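# Fold a napkin diagonally into a flat triangle with two arms

## Task

Fold the napkin along a diagonal so one corner is brought onto the opposite corner, leaving a low, flat triangle with all three points fully spread out and away from the fold line. The two matched corners must line up within roughly a thumb's width. The whole napkin must rest on the table and must not touch either arm's base or its mounting hardware. The triangle must hold its shape on its own, not because a gripper is holding it. The carried corner may be set down or dropped into place. The attempt fails if the napkin comes free of a gripper while that gripper is travelling sideways fast enough to throw it, even if the other gripper catches it. At the end both arms, hands included, must hang in free air touching nothing for the final second after the scene settles, and the scene must actually come to rest.

## Robot and tools

Robot: two six-joint arms, left_arm and right_arm, each with a parallel two-finger gripper. These are names only and do not mean a side of any image. The fingers point along the gripper's +z axis and close along its y axis. The reported hand point sits between the finger pads, about 1 cm short of the tips.

Frame: one scene frame for both arms. The origin is on the tabletop midway between the arms, +x points out across the table, +z points up, and left_arm is on the +y side. Positions are in metres and orientations are quaternions in w,x,y,z order. Reported hand positions can be slightly wrong, more so at long reach.

Row layout: every command row holds 14 numbers, even when only one arm moves. The first 7 are for left_arm and the next 7 for right_arm. Within each arm the order is shoulder, elbow, wrist roll, wrist pitch, waist, wrist yaw, then opening. The six joint values are absolute target angles in radians, not offsets. Stated ranges are: waist -2.618 to 3.054, shoulder 0.000 to 3.142, elbow 0.000 to 3.142, wrist pitch -1.571 to 1.571, wrist yaw -1.571 to 1.571, wrist roll -2.094 to 2.094. A real end stop may differ by up to 0.036 rad. A call is rejected if a target exceeds a range end by more than 0.036 and is further out than the last reported angle. Targets beyond a real end are clipped to it, and the result says "joint sent to its limit"; the absence of that line does not prove more travel exists. Opening is an absolute value from -1 (closed) to +1 (fully open).

Tools:
- execute_actions(actions): a list of actions run in sequence. Each action is a table of 1 to 15 rows, one row per control step of 1/30 s. If there are fewer than 15 rows, the last one is repeated to fill the action. An empty list just returns the current state and images.
- move(target, speed, blocking): target is one 14-number row of absolute joint angles and openings. All joints follow paths that stay equally far along, so hands trace curves. speed is the top rate in rad/s of the joint with the longest way to go, from 0.01 to 2 (default 0.5). A path lasts between 0.5 and 10 s and is cut off at 10 s. Finger openings are sent at the start. Paths do not avoid obstacles or the other arm. With blocking=false the result comes after 0.5 s while motion continues; other rows and moves are refused until you see its end via wait or stop.
- wait(seconds): 0 to 10 s. Lets the scene run with the last commands held, returning early if a running move ends.
- stop(): brakes a running move; it needs room to stop, more when fast, and the fingers keep going.
- zoom_image(camera, region): region is [x0, y0, x1, y1] in pixels of that camera's latest image, at most 504 by 504. Cameras are cam_head_left, cam_head_right, cam_high, cam_low, cam_left_wrist and cam_right_wrist, each 504x504.
- finished_scene(scene): ends the scene with that number (1 or 2) after the last command is held, and reports whether the task succeeded. It is final.

Motion limits: each step, a joint's commanded angle is kept within a set lead of its measured angle: waist 0.202, shoulder 0.258, elbow 0.238, wrist pitch 0.573, wrist yaw and wrist roll 0.522 rad. If a step would move a hand more than 70 mm from where it is, that arm's targets are scaled back. Big changes therefore take several actions, and an unfinished motion may need to be commanded again. To keep a joint still, resend its value from "Joint targets".

Results: the state line gives each hand's position and quaternion. Joint positions and Joint velocities list each arm's joints in the order above, plus the finger-pad gap in metres (0.094 when fully open). grip_measured is the finger opening on the command scale; it may be off by about 1 mm. To hold something, command about 0.03 below grip_measured. "Joint targets" shows the angles currently being driven to. Joint torques are total drive output with offsets and noise. Calls that ran actions also list joint angles at some steps; HELD with an arm label means that arm's row was partly blocked. "joint command not followed" means the clearance check changed targets. A move adds a "move:" line giving how it ended (done, off_target, moving, held, fault), limits=held or limits=none, and each arm's joint farthest from its target. MOTOR HOT warns of heating under load, and OVER-TEMPERATURE FAULT or FAULT lines report an arm being stopped; a motor at 100 °C drops its arm.

Cautions: the simulation keeps running while you think. Fast moves hit harder, and targets set past a contact press harder. Do not let the arms collide or push on each other. Do not release the napkin while a gripper is sweeping sideways. Avoid drops, slams and long heavy holds. Finish with both grippers lifted clear of the napkin and table, and let the scene settle.

Each tool is called after "Call:" as name(argument=value, ...) on one line, values as JSON.

## Session

Call:
execute_actions(actions=[])

Scene clock: 0.00 s.
left_arm: end_effector_position=(+0.3971, +0.2195, +0.1486) grip_measured=-0.970 end_effector_quat_wxyz=(+0.300, +0.219, +0.925, -0.076) | right_arm: end_effector_position=(+0.4178, -0.2660, +0.4113) grip_measured=+1.000 end_effector_quat_wxyz=(+0.706, -0.064, +0.703, +0.059)
Joint names: [shoulder, elbow, wrist roll, wrist pitch, waist, wrist yaw]
Joint positions: left_arm=[ 1.445  1.083  0.094 -0.583 -0.482  0.079  0.001] | right_arm=[ 1.052  1.061 -0.008 -0.004 -0.005  0.016  0.094]
Joint velocities: left_arm=[-0.012 -0.007  0.051 -0.051 -0.007  0.037 -0.   ] | right_arm=[-0.017  0.007 -0.051  0.037  0.012 -0.022  0.   ]
Joint torques (N m, as the arm reports them, + toward a larger angle): no reading
Motor temperatures (°C, as the motors report them): left_arm=[19 18 18 20 16 16] | right_arm=[20 16 17 18 19 17]
Joint targets: left_arm=[1.438 1.090 0.093 -0.581 -0.482 0.083] | right_arm=[1.045 1.073 -0.005 -0.001 -0.005 0.016]

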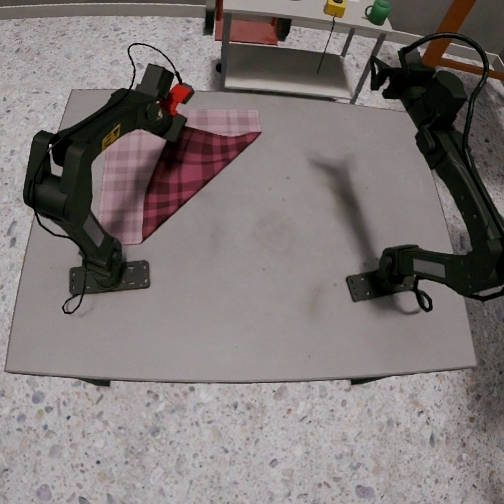

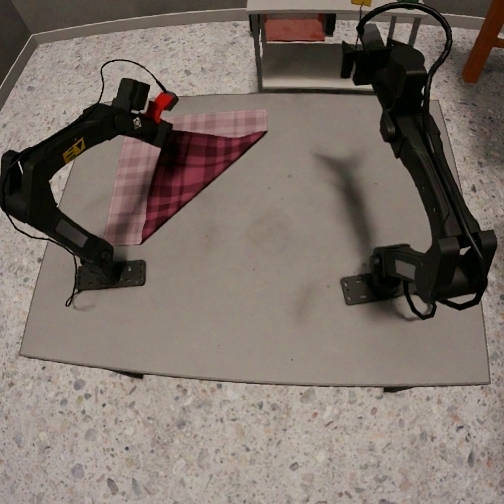

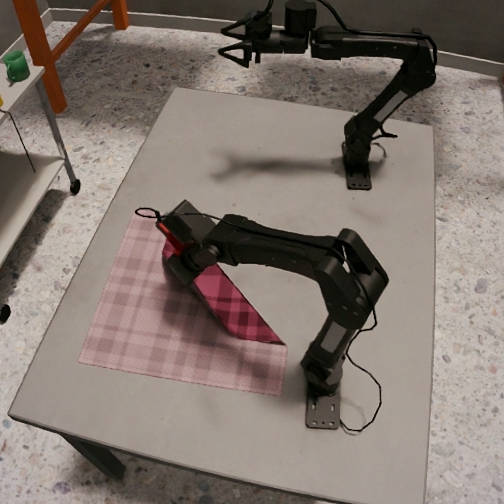

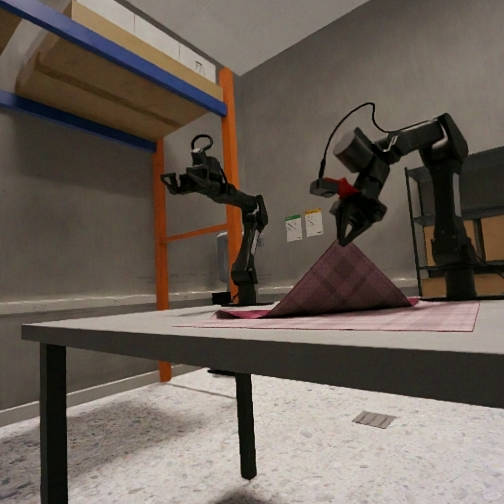

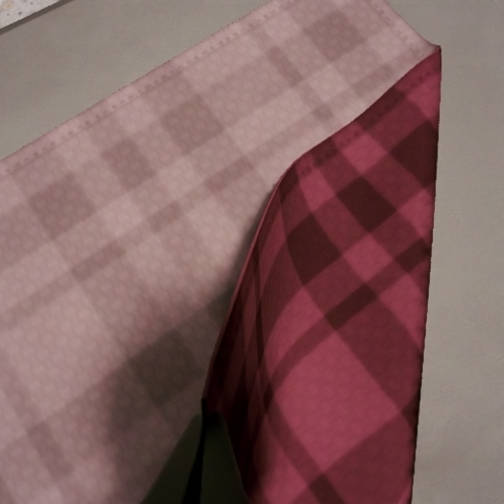

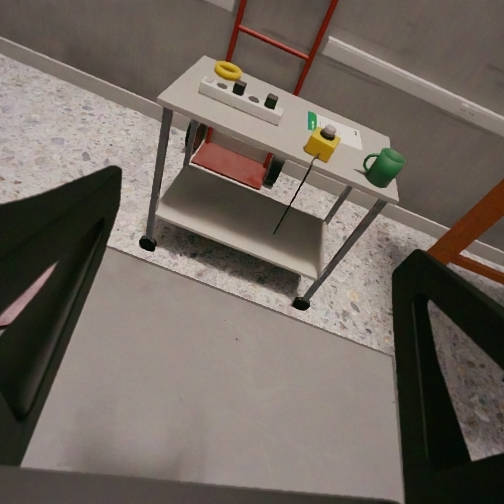

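Target corner is near (0.61, 0.41).

Call:
move(target=[2.2,1.86,0.093,-0.75,-0.08,0.083,-1,1.045,1.073,-0.005,-0.001,-0.005,0.016,1], speed=0.3)

Scene clock: 5.03 s.
left_arm: end_effector_position=(+0.5777, +0.3773, +0.0809) grip_measured=-0.970 end_effector_quat_wxyz=(+0.234, +0.028, +0.972, -0.021) | right_arm: end_effector_position=(+0.4178, -0.2660, +0.4113) grip_measured=+1.000 end_effector_quat_wxyz=(+0.706, -0.064, +0.703, +0.059)
Joint names: [shoulder, elbow, wrist roll, wrist pitch, waist, wrist yaw]
Joint positions: left_arm=[ 2.192  1.829  0.094 -0.739 -0.082  0.079  0.001] | right_arm=[ 1.052  1.061 -0.008 -0.004 -0.005  0.016  0.094]
Joint velocities: left_arm=[ 0.027 -0.007 -0.022 -0.022 -0.007  0.007  0.   ] | right_arm=[-0.012 -0.017 -0.066 -0.022 -0.007  0.007  0.   ]
Joint torques (N m, as the arm reports them, + toward a larger angle): left_arm=[-12.17   8.63   0.     0.87   0.51   0.14] | right_arm=[-2.49  7.9   0.04  1.64 -0.03  0.01]
Motor temperatures (°C, as the motors report them): left_arm=[20 19 18 21 16 16] | right_arm=[20 16 17 19 19 17]
Joint targets: left_arm=[2.200 1.860 0.093 -0.750 -0.080 0.083] | right_arm=[1.045 1.073 -0.005 -0.001 -0.005 0.016]
move: off_target (left_arm); limits=none; left_arm: farthest joint: the elbow, 0.031 radians from its target (0.777 radians at the start); right_arm: farthest joint: the elbow, 0.012 radians from its target (0.012 radians at the start)

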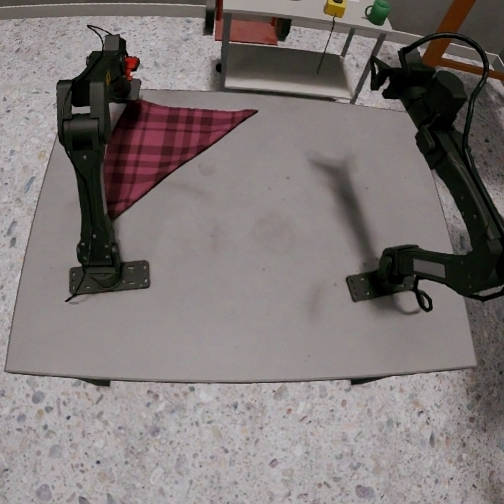

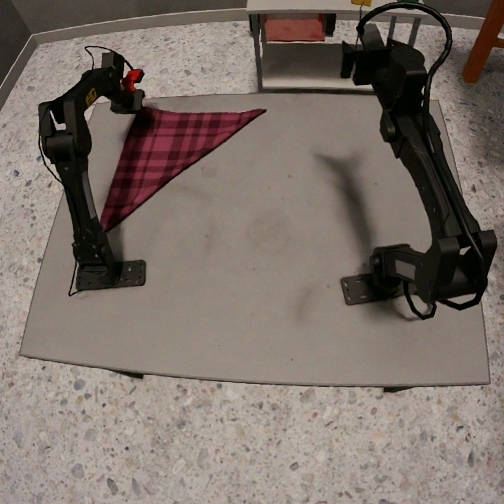

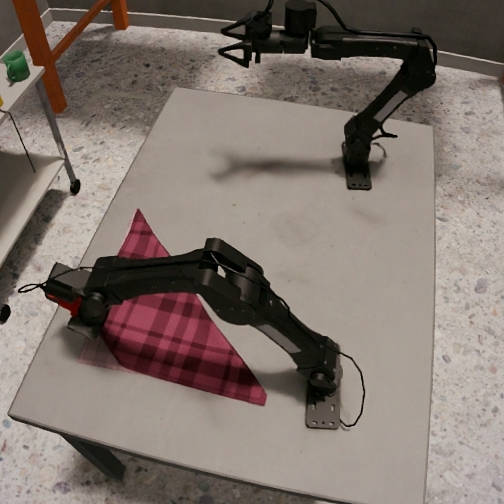

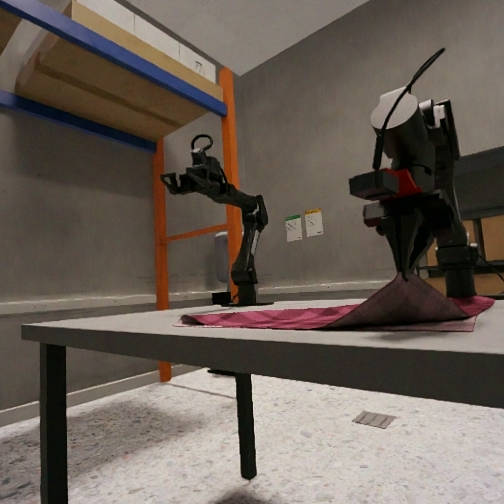

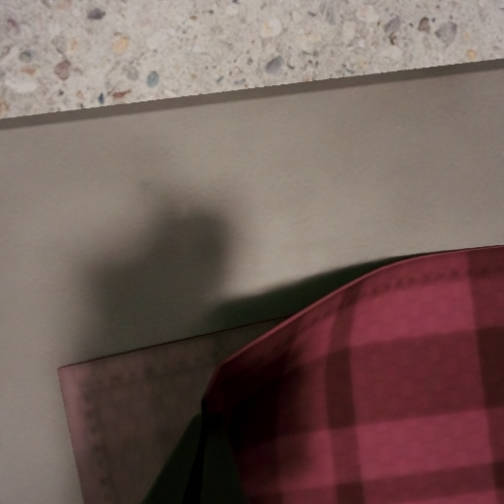

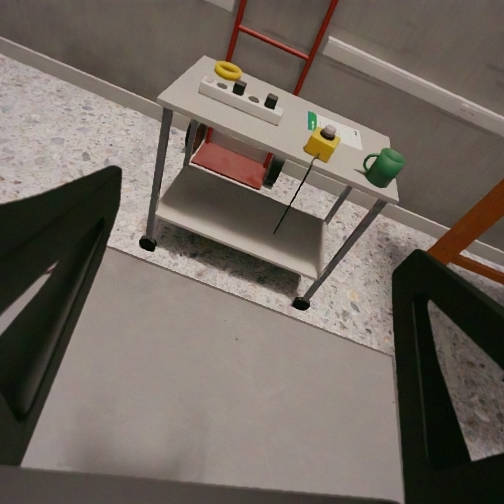

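Call:
move(target=[1.7,1.36,0.093,-0.65,-0.2,0.083,-1,1.045,1.073,-0.005,-0.001,-0.005,0.016,1], speed=0.3)

Call:
move(target=[2.22,1.82,0.093,-0.75,-0.03,0.083,-1,1.045,1.073,-0.005,-0.001,-0.005,0.016,1], speed=0.25)

Scene clock: 11.83 s.
left_arm: end_effector_position=(+0.4819, +0.3233, +0.1414) grip_measured=-0.970 end_effector_quat_wxyz=(+0.274, +0.083, +0.958, -0.033) | right_arm: end_effector_position=(+0.4178, -0.2660, +0.4113) grip_measured=+1.000 end_effector_quat_wxyz=(+0.706, -0.064, +0.703, +0.059)
Joint names: [shoulder, elbow, wrist roll, wrist pitch, waist, wrist yaw]
Joint positions: left_arm=[ 1.724  1.375  0.094 -0.667 -0.193  0.079  0.001] | right_arm=[ 1.052  1.061 -0.008 -0.004 -0.005  0.016  0.094]
Joint velocities: left_arm=[-0.007  0.002 -0.022  0.022  0.002 -0.037 -0.   ] | right_arm=[-0.002  0.002 -0.007 -0.022  0.007 -0.066  0.   ]
Joint torques (N m, as the arm reports them, + toward a larger angle): left_arm=[-10.94   5.2   -0.02   1.33  -0.75   0.09] | right_arm=[-2.42  7.93  0.02  1.67  0.    0.01]
Motor temperatures (°C, as the motors report them): left_arm=[21 19 18 22 16 16] | right_arm=[20 17 17 21 19 17]
Joint targets: left_arm=[1.700 1.360 0.093 -0.650 -0.200 0.083] | right_arm=[1.045 1.073 -0.005 -0.001 -0.005 0.016]
move: off_target (left_arm); limits=none; left_arm: farthest joint: the shoulder, 0.024 radians from its target (0.492 radians at the start); right_arm: farthest joint: the elbow, 0.012 radians from its target (0.012 radians at the start)

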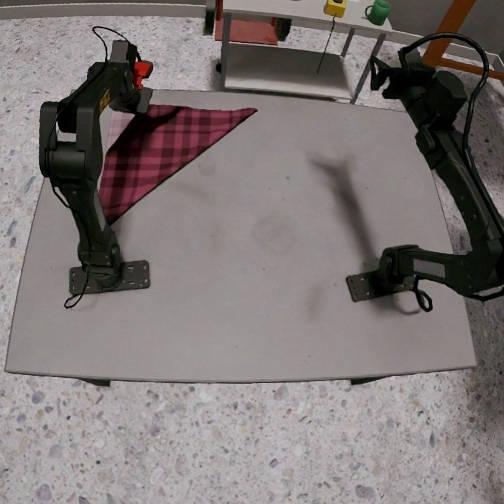

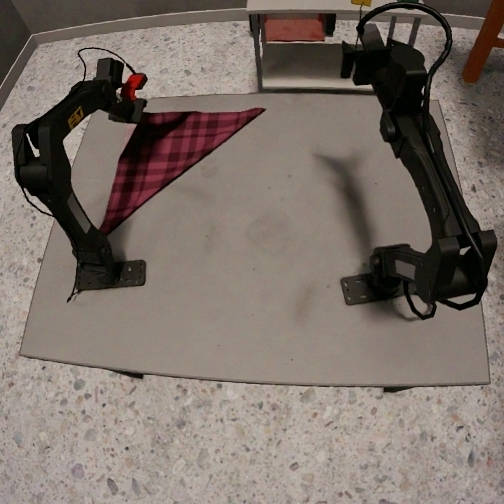

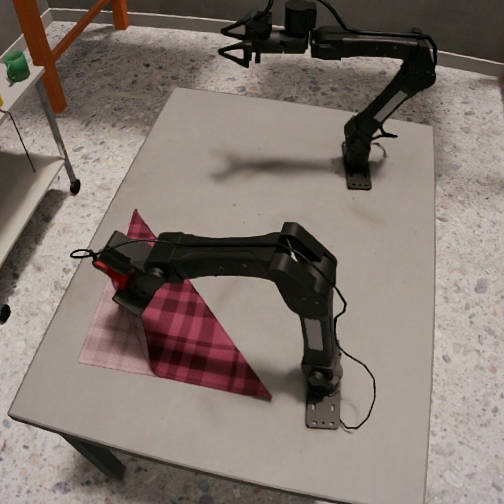

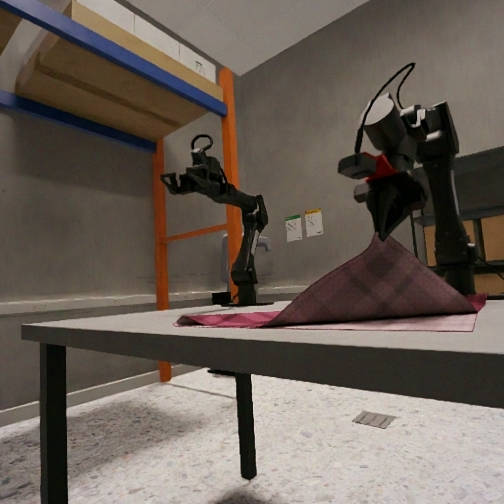

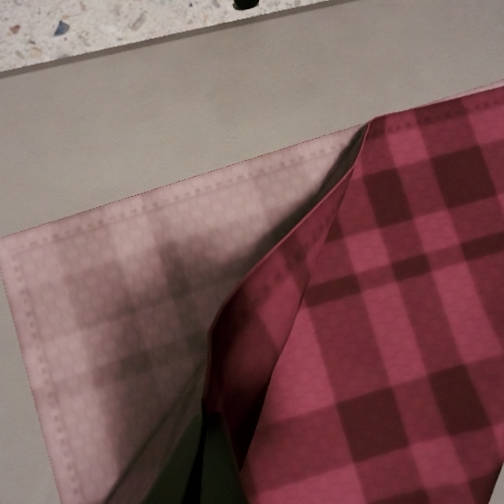

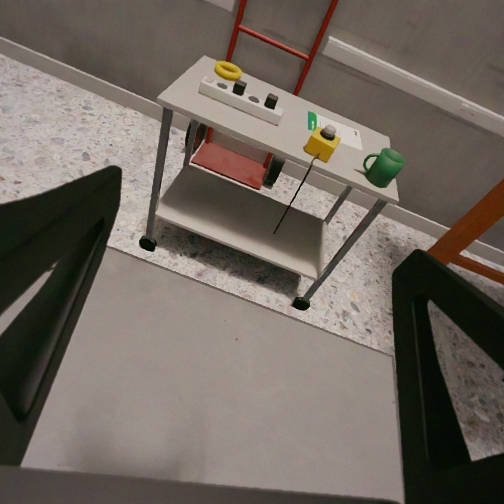

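Scene clock: 14.27 s.
left_arm: end_effector_position=(+0.5650, +0.4010, +0.0569) grip_measured=-0.970 end_effector_quat_wxyz=(+0.206, +0.005, +0.978, -0.019) | right_arm: end_effector_position=(+0.4178, -0.2660, +0.4113) grip_measured=+1.000 end_effector_quat_wxyz=(+0.706, -0.064, +0.703, +0.059)
Joint names: [shoulder, elbow, wrist roll, wrist pitch, waist, wrist yaw]
Joint positions: left_arm=[ 2.212  1.789  0.094 -0.739 -0.036  0.079  0.001] | right_arm=[ 1.052  1.061 -0.008 -0.004 -0.005  0.016  0.094]
Joint velocities: left_arm=[ 0.002 -0.017 -0.007 -0.066 -0.002 -0.022  0.001] | right_arm=[ 0.002  0.007 -0.007  0.051  0.002  0.095  0.   ]
Joint torques (N m, as the arm reports them, + toward a larger angle): left_arm=[-12.35   8.61  -0.02   0.72   0.7    0.1 ] | right_arm=[-2.47  7.93  0.05  1.67 -0.02  0.03]
Motor temperatures (°C, as the motors report them): left_arm=[22 20 18 22 16 16] | right_arm=[20 17 17 21 19 17]
Joint targets: left_arm=[2.220 1.820 0.093 -0.750 -0.030 0.083] | right_arm=[1.045 1.073 -0.005 -0.001 -0.005 0.016]
move: off_target (left_arm); limits=none; left_arm: farthest joint: the elbow, 0.031 radians from its target (0.445 radians at the start); right_arm: farthest joint: the elbow, 0.012 radians from its target (0.012 radians at the start)

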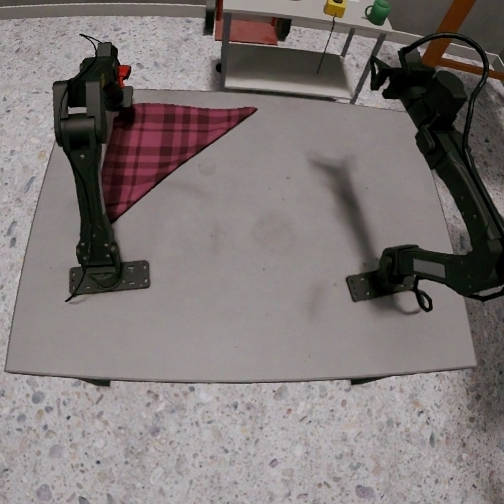

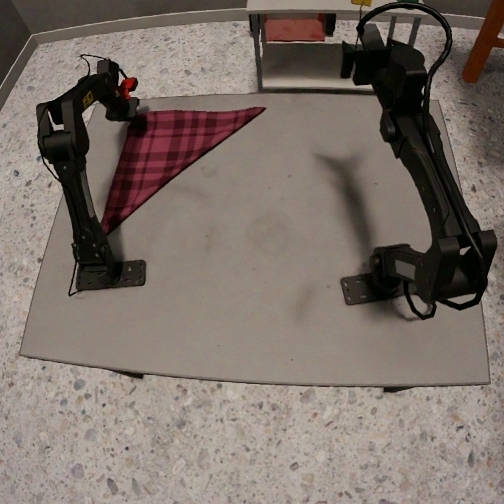

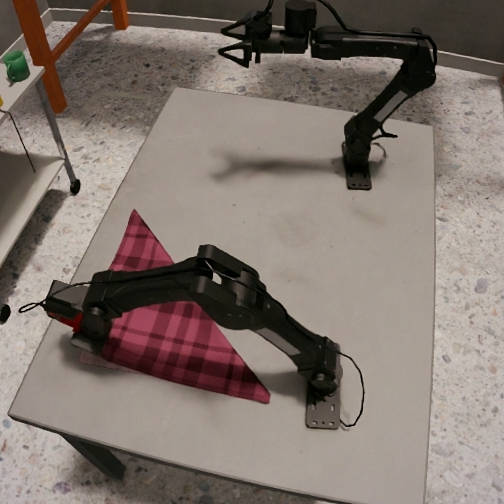

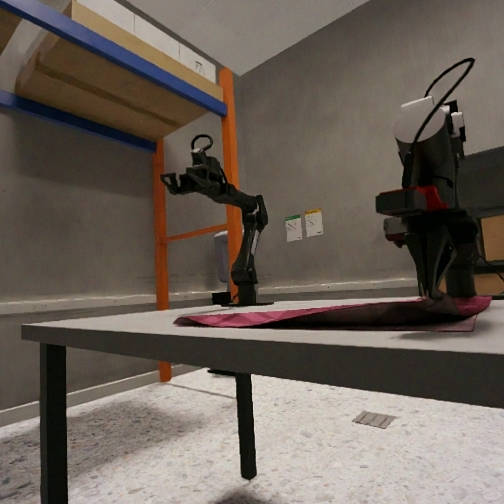

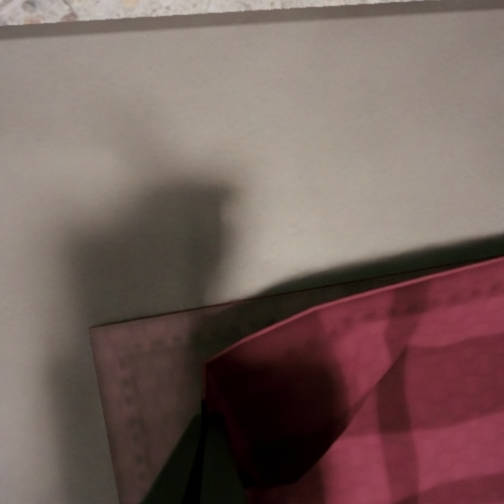

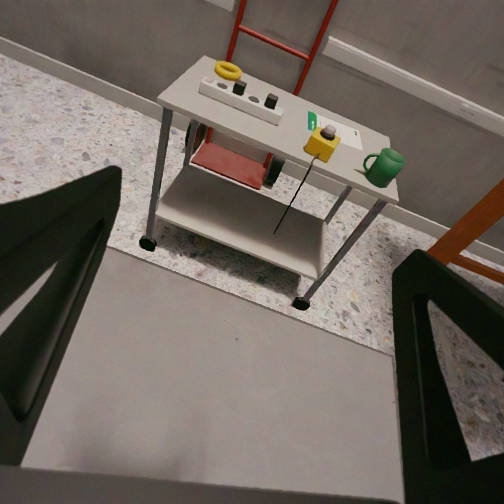

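Call:
move(target=[1.44,1.09,0.093,-0.58,-0.42,0.083,-1,1.045,1.073,-0.005,-0.001,-0.005,0.016,1], speed=0.35)

Call:
move(target=[2.0,1.55,0.093,-0.7,-0.13,0.083,-1,1.045,1.073,-0.005,-0.001,-0.005,0.016,1], speed=0.3)

Call:
move(target=[2.28,1.86,0.093,-0.75,-0.02,0.083,-1,1.045,1.073,-0.005,-0.001,-0.005,0.016,1], speed=0.2)

Scene clock: 21.10 s.
left_arm: end_effector_position=(+0.4087, +0.2434, +0.1483) grip_measured=-0.970 end_effector_quat_wxyz=(+0.297, +0.187, +0.934, -0.065) | right_arm: end_effector_position=(+0.4178, -0.2660, +0.4113) grip_measured=+1.000 end_effector_quat_wxyz=(+0.706, -0.064, +0.703, +0.059)
Joint names: [shoulder, elbow, wrist roll, wrist pitch, waist, wrist yaw]
Joint positions: left_arm=[ 1.464  1.105  0.094 -0.597 -0.414  0.079  0.001] | right_arm=[ 1.052  1.061 -0.008 -0.004 -0.005  0.016  0.094]
Joint velocities: left_arm=[ 0.012 -0.017  0.022 -0.066 -0.002 -0.022 -0.   ] | right_arm=[ 0.017  0.002 -0.037  0.007  0.007  0.007  0.   ]
Joint torques (N m, as the arm reports them, + toward a larger angle): left_arm=[-8.42  5.61  0.01  1.36 -0.56  0.1 ] | right_arm=[-2.55  7.9   0.    1.67  0.07  0.03]
Motor temperatures (°C, as the motors report them): left_arm=[23 20 18 22 16 16] | right_arm=[20 17 17 22 19 17]
Joint targets: left_arm=[1.440 1.090 0.093 -0.580 -0.420 0.083] | right_arm=[1.045 1.073 -0.005 -0.001 -0.005 0.016]
move: off_target (left_arm); limits=none; left_arm: farthest joint: the shoulder, 0.024 radians from its target (0.772 radians at the start); right_arm: farthest joint: the elbow, 0.012 radians from its target (0.012 radians at the start)

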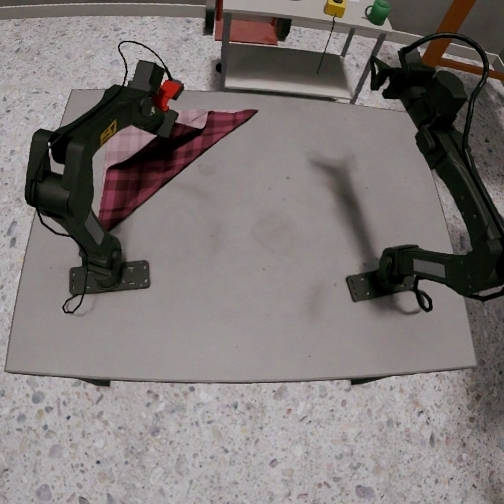

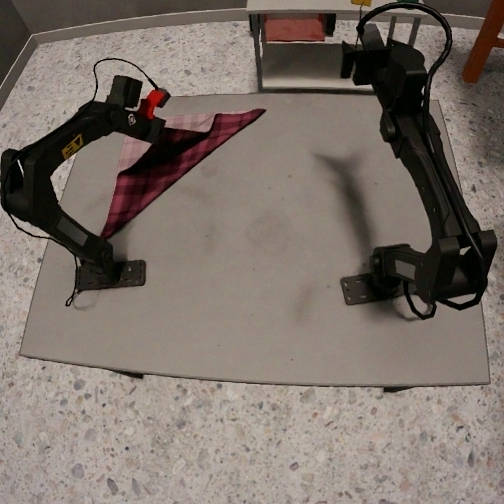

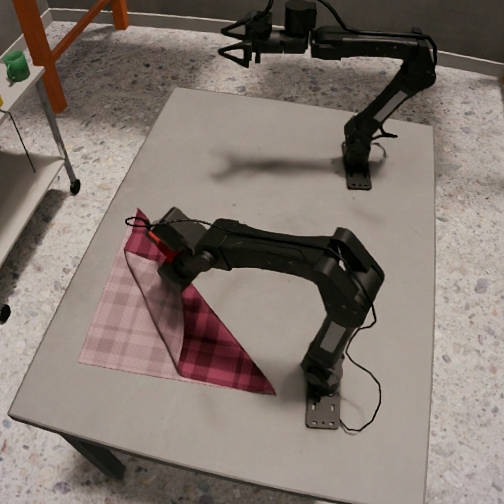

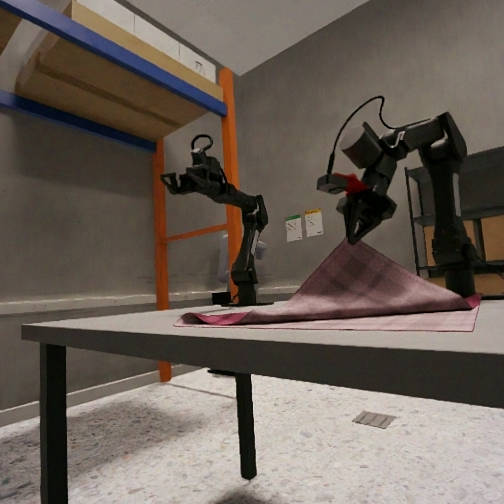

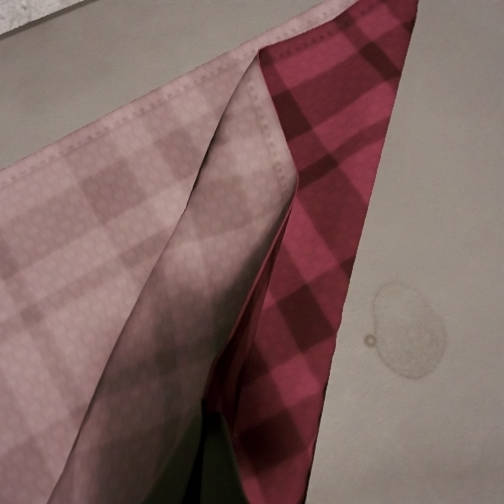

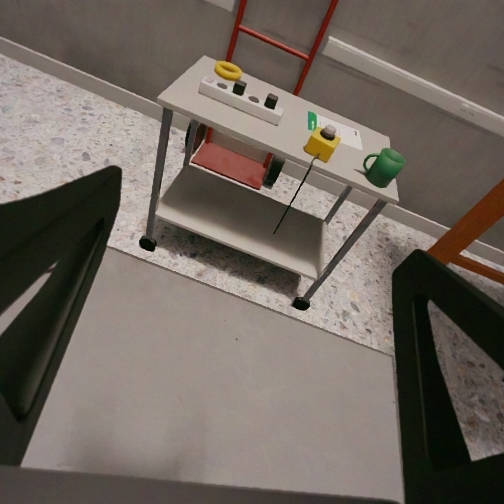

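Scene clock: 23.37 s.
left_arm: end_effector_position=(+0.5139, +0.3497, +0.0741) grip_measured=-0.971 end_effector_quat_wxyz=(+0.205, +0.052, +0.977, -0.029) | right_arm: end_effector_position=(+0.4178, -0.2660, +0.4113) grip_measured=+1.000 end_effector_quat_wxyz=(+0.706, -0.064, +0.703, +0.059)
Joint names: [shoulder, elbow, wrist roll, wrist pitch, waist, wrist yaw]
Joint positions: left_arm=[ 1.992  1.519  0.094 -0.689 -0.134  0.079  0.001] | right_arm=[ 1.052  1.061 -0.008 -0.004 -0.005  0.016  0.094]
Joint velocities: left_arm=[-0.002 -0.012  0.007 -0.007 -0.012 -0.066  0.001] | right_arm=[ 0.002  0.017  0.007 -0.007  0.012 -0.022  0.   ]
Joint torques (N m, as the arm reports them, + toward a larger angle): left_arm=[-10.22   8.58  -0.02   0.69   0.41   0.03] | right_arm=[-2.44  7.91  0.04  1.7   0.06  0.02]
Motor temperatures (°C, as the motors report them): left_arm=[22 20 18 22 16 16] | right_arm=[20 17 17 22 19 17]
Joint targets: left_arm=[2.000 1.550 0.093 -0.700 -0.130 0.083] | right_arm=[1.045 1.073 -0.005 -0.001 -0.005 0.016]
move: off_target (left_arm); limits=none; left_arm: farthest joint: the elbow, 0.031 radians from its target (0.445 radians at the start); right_arm: farthest joint: the elbow, 0.012 radians from its target (0.012 radians at the start)

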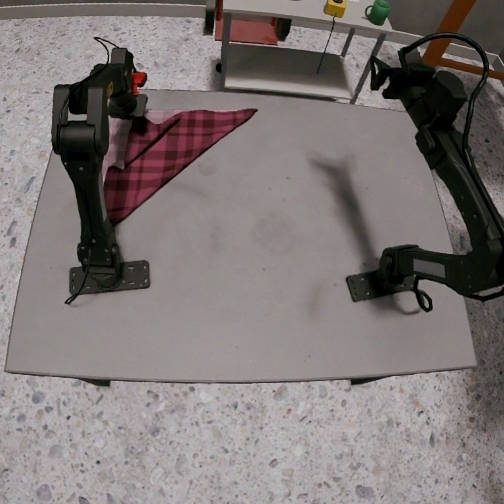

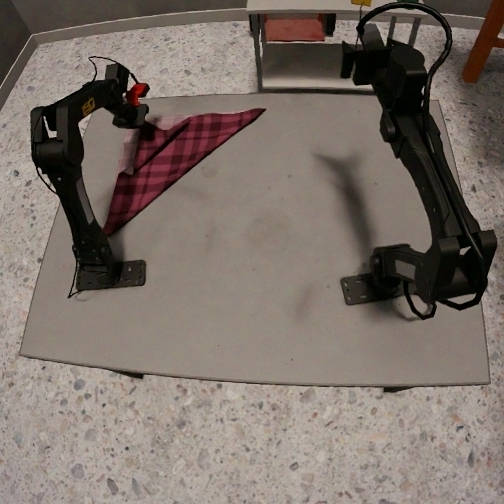

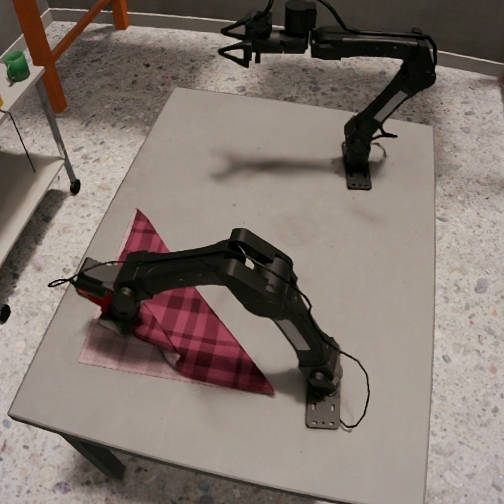

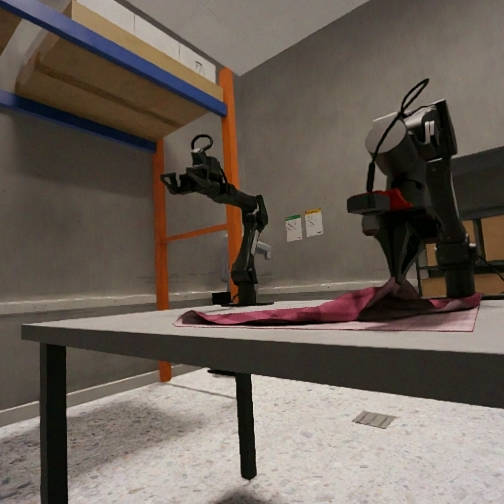

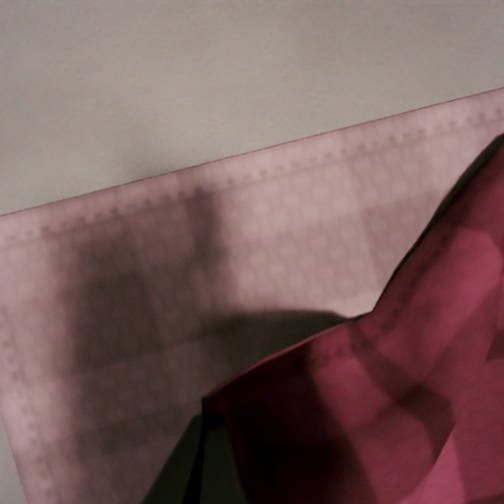

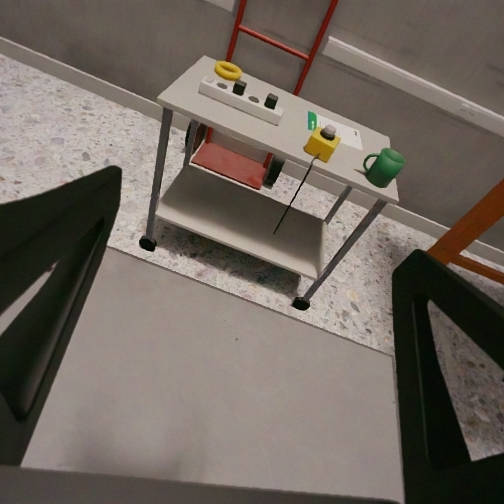

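Scene clock: 25.50 s.
left_arm: end_effector_position=(+0.5717, +0.4068, +0.0417) grip_measured=-0.970 end_effector_quat_wxyz=(+0.198, -0.000, +0.980, -0.019) | right_arm: end_effector_position=(+0.4178, -0.2660, +0.4113) grip_measured=+1.000 end_effector_quat_wxyz=(+0.706, -0.064, +0.703, +0.059)
Joint names: [shoulder, elbow, wrist roll, wrist pitch, waist, wrist yaw]
Joint positions: left_arm=[ 2.269  1.83   0.094 -0.739 -0.026  0.079  0.001] | right_arm=[ 1.052  1.061 -0.008 -0.004 -0.005  0.016  0.094]
Joint velocities: left_arm=[ 0.007  0.002 -0.007 -0.066  0.017 -0.066 -0.001] | right_arm=[-0.017 -0.002 -0.007 -0.022  0.002 -0.022  0.   ]
Joint torques (N m, as the arm reports them, + toward a larger angle): left_arm=[-12.22   8.45  -0.01   0.66   0.59   0.12] | right_arm=[-2.48  7.86  0.07  1.68  0.05  0.  ]
Motor temperatures (°C, as the motors report them): left_arm=[22 20 18 22 16 16] | right_arm=[20 17 17 22 19 17]
Joint targets: left_arm=[2.280 1.860 0.093 -0.750 -0.020 0.083] | right_arm=[1.045 1.073 -0.005 -0.001 -0.005 0.016]
move: off_target (left_arm); limits=none; left_arm: farthest joint: the elbow, 0.030 radians from its target (0.341 radians at the start); right_arm: farthest joint: the elbow, 0.012 radians from its target (0.012 radians at the start)

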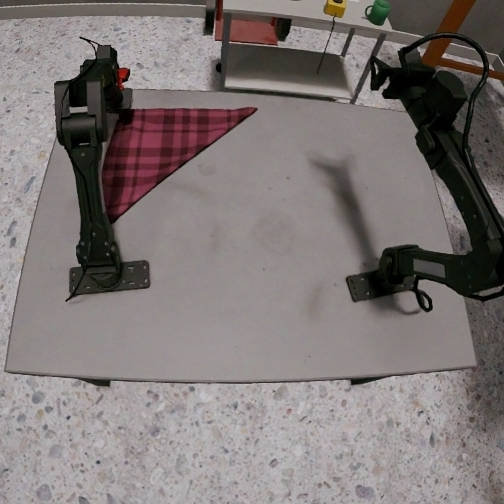

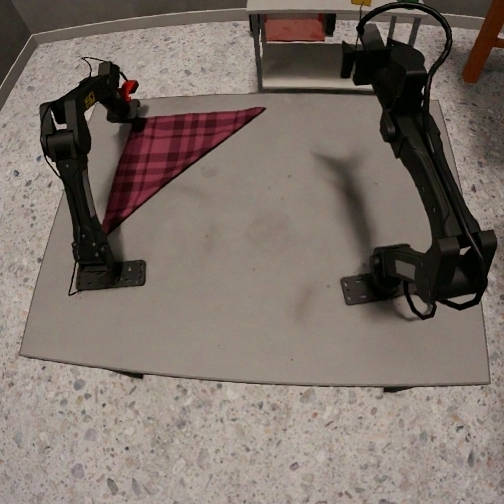

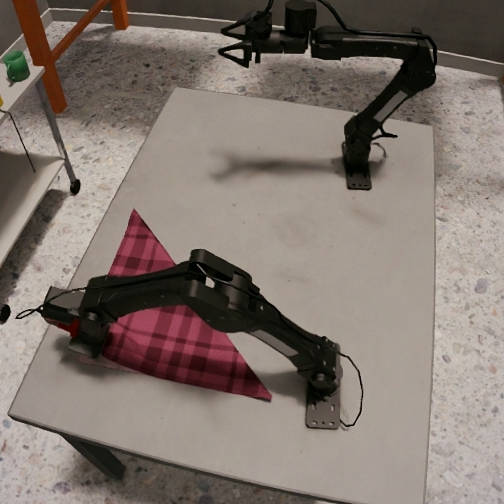

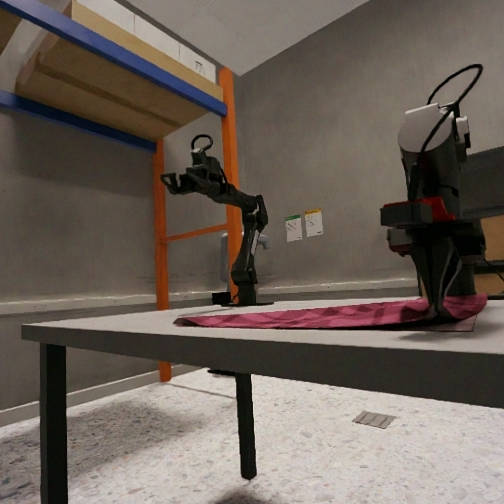

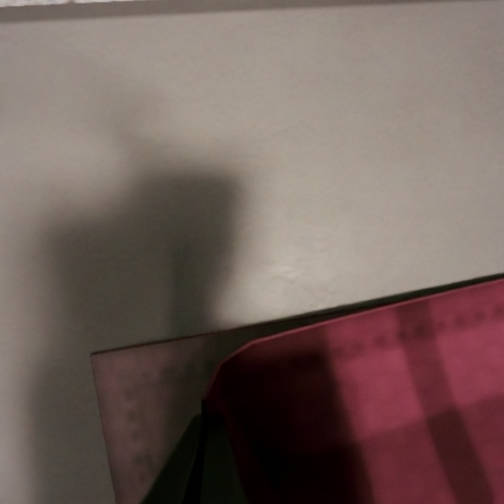

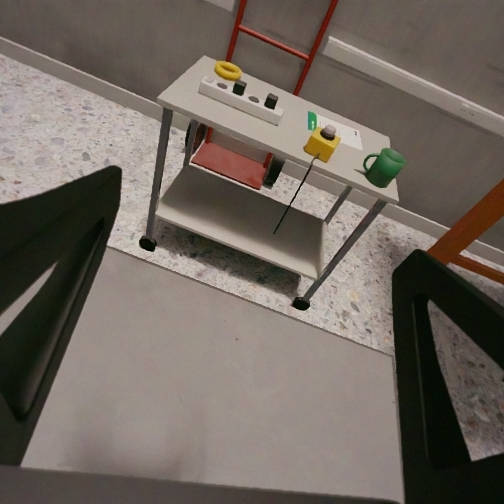

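The edges line up well. Releasing.

Call:
move(target=[2.28,1.86,0.093,-0.75,-0.02,0.083,0.1,1.045,1.073,-0.005,-0.001,-0.005,0.016,1])

Call:
move(target=[1.95,1.75,0.093,-1.0,-0.02,0.083,0.1,1.045,1.073,-0.005,-0.001,-0.005,0.016,1], speed=0.2)

Scene clock: 29.53 s.
left_arm: end_effector_position=(+0.5717, +0.4068, +0.0417) grip_measured=+0.097 end_effector_quat_wxyz=(+0.198, -0.000, +0.980, -0.019) | right_arm: end_effector_position=(+0.4178, -0.2660, +0.4113) grip_measured=+1.000 end_effector_quat_wxyz=(+0.706, -0.064, +0.703, +0.059)
Joint names: [shoulder, elbow, wrist roll, wrist pitch, waist, wrist yaw]
Joint positions: left_arm=[ 2.269  1.83   0.094 -0.739 -0.026  0.079  0.052] | right_arm=[ 1.052  1.061 -0.008 -0.004 -0.005  0.016  0.094]
Joint velocities: left_arm=[-0.007 -0.012  0.051  0.051  0.007  0.037 -0.   ] | right_arm=[ 0.002 -0.002  0.051 -0.022 -0.012  0.007  0.   ]
Joint torques (N m, as the arm reports them, + toward a larger angle): left_arm=[-12.22   8.32  -0.02   0.7    0.66   0.09] | right_arm=[-2.39  7.94  0.04  1.67  0.01  0.  ]
Motor temperatures (°C, as the motors report them): left_arm=[23 20 18 22 16 16] | right_arm=[20 17 17 23 19 17]
Joint targets: left_arm=[2.280 1.860 0.093 -0.750 -0.020 0.083] | right_arm=[1.045 1.073 -0.005 -0.001 -0.005 0.016]
move: off_target (left_arm); limits=none; left_arm: farthest joint: the elbow, 0.030 radians from its target (0.030 radians at the start); right_arm: farthest joint: the elbow, 0.012 radians from its target (0.012 radians at the start)

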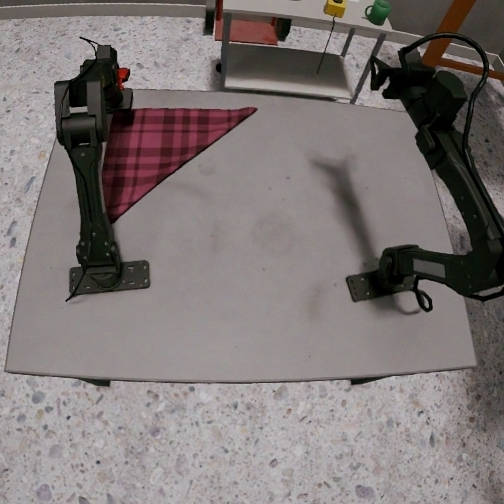

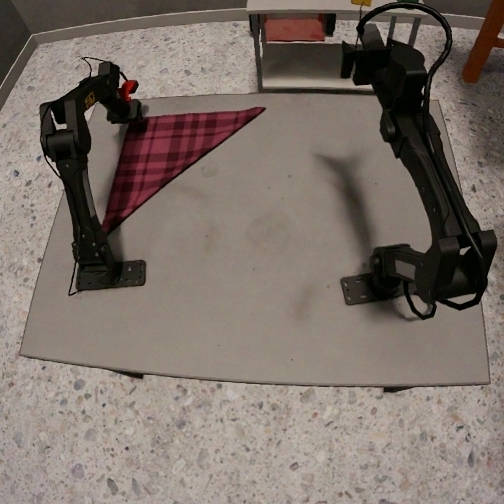

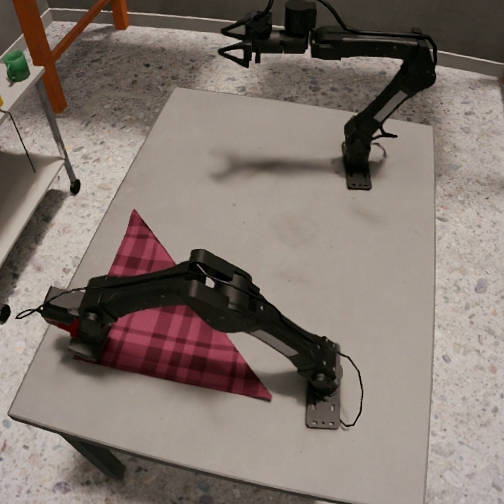

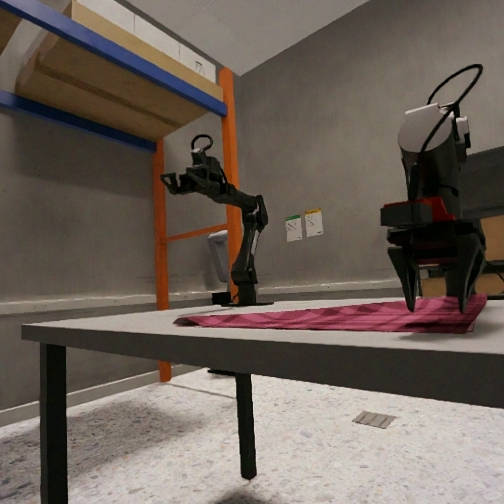

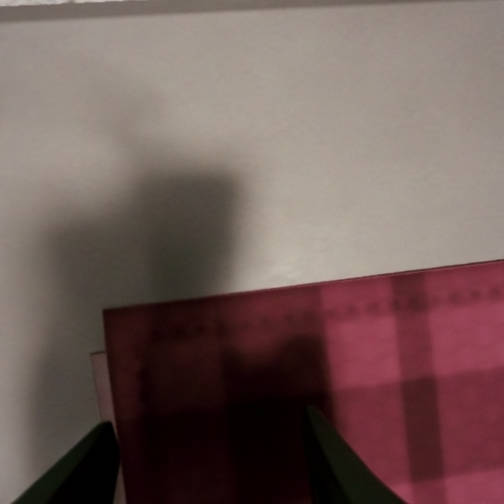

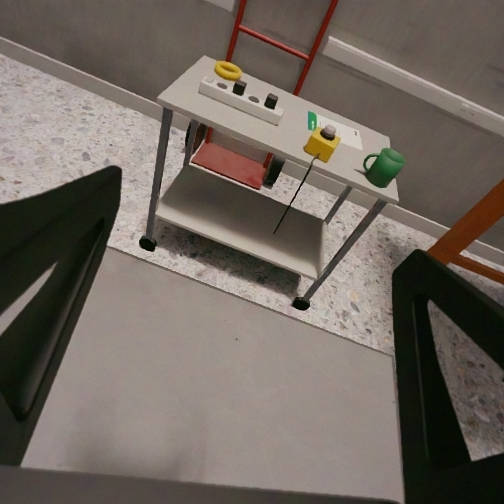

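Scene clock: 31.70 s.
left_arm: end_effector_position=(+0.5065, +0.3996, +0.1398) grip_measured=+0.097 end_effector_quat_wxyz=(+0.190, -0.001, +0.982, -0.020) | right_arm: end_effector_position=(+0.4178, -0.2660, +0.4113) grip_measured=+1.000 end_effector_quat_wxyz=(+0.706, -0.064, +0.703, +0.059)
Joint names: [shoulder, elbow, wrist roll, wrist pitch, waist, wrist yaw]
Joint positions: left_arm=[ 1.971  1.765  0.094 -0.988 -0.026  0.079  0.052] | right_arm=[ 1.052  1.061 -0.008 -0.004 -0.005  0.016  0.094]
Joint velocities: left_arm=[ 0.002 -0.002 -0.037  0.081 -0.007 -0.037 -0.001] | right_arm=[-0.022 -0.012  0.007 -0.022 -0.017 -0.051  0.   ]
Joint torques (N m, as the arm reports them, + toward a larger angle): left_arm=[-12.76   5.27  -0.03   0.62   0.75   0.13] | right_arm=[-2.55  7.88  0.03  1.68  0.08 -0.02]
Motor temperatures (°C, as the motors report them): left_arm=[23 20 18 22 16 16] | right_arm=[20 17 17 23 19 17]
Joint targets: left_arm=[1.950 1.750 0.093 -1.000 -0.020 0.083] | right_arm=[1.045 1.073 -0.005 -0.001 -0.005 0.016]
move: off_target (left_arm); limits=none; left_arm: farthest joint: the shoulder, 0.021 radians from its target (0.319 radians at the start); right_arm: farthest joint: the elbow, 0.012 radians from its target (0.012 radians at the start)

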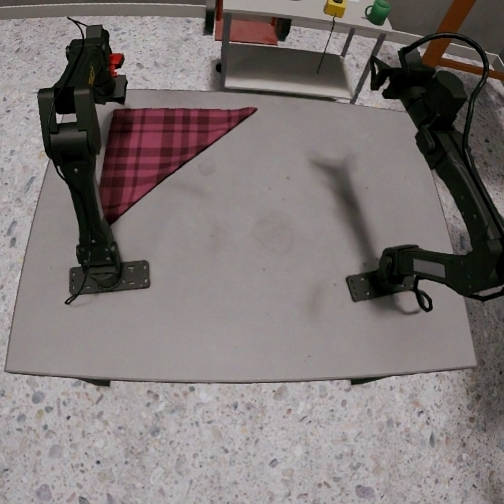

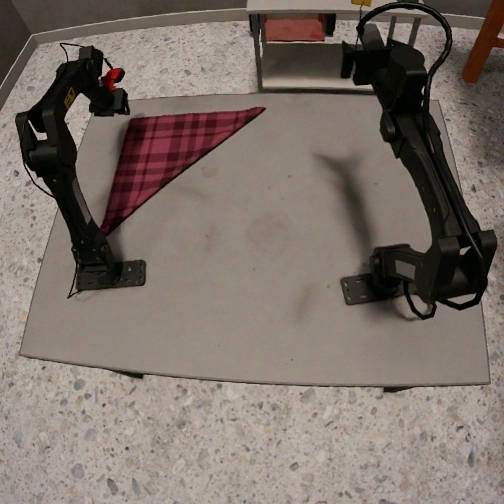

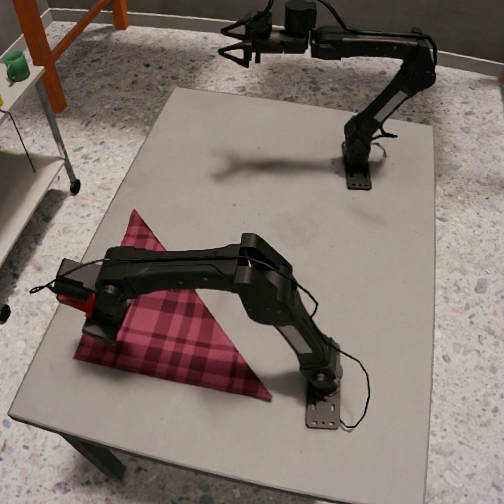

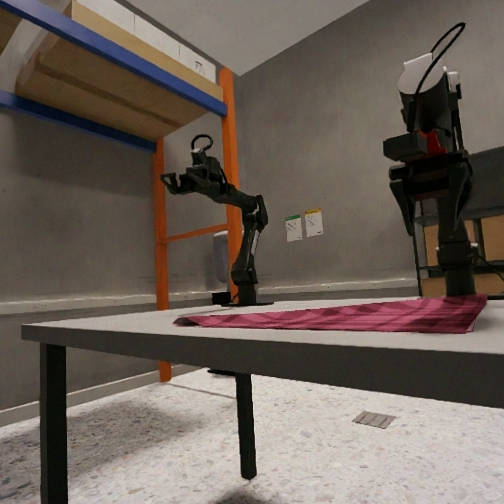

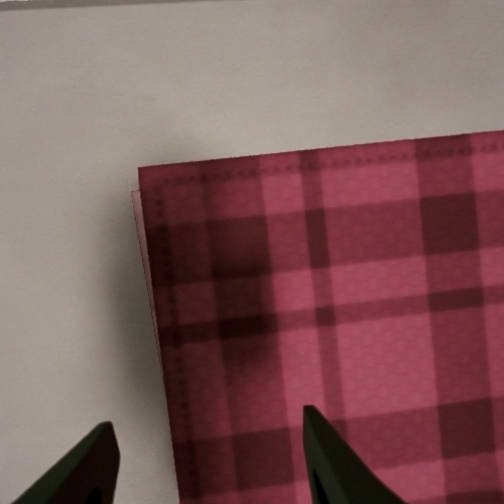

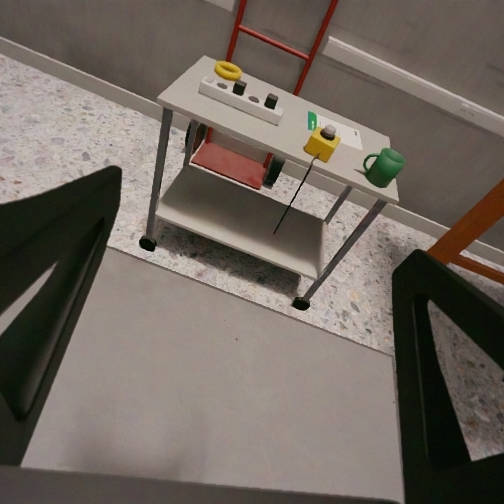

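Call:
finished_scene(scene=2)

The scene is finished: the task was done.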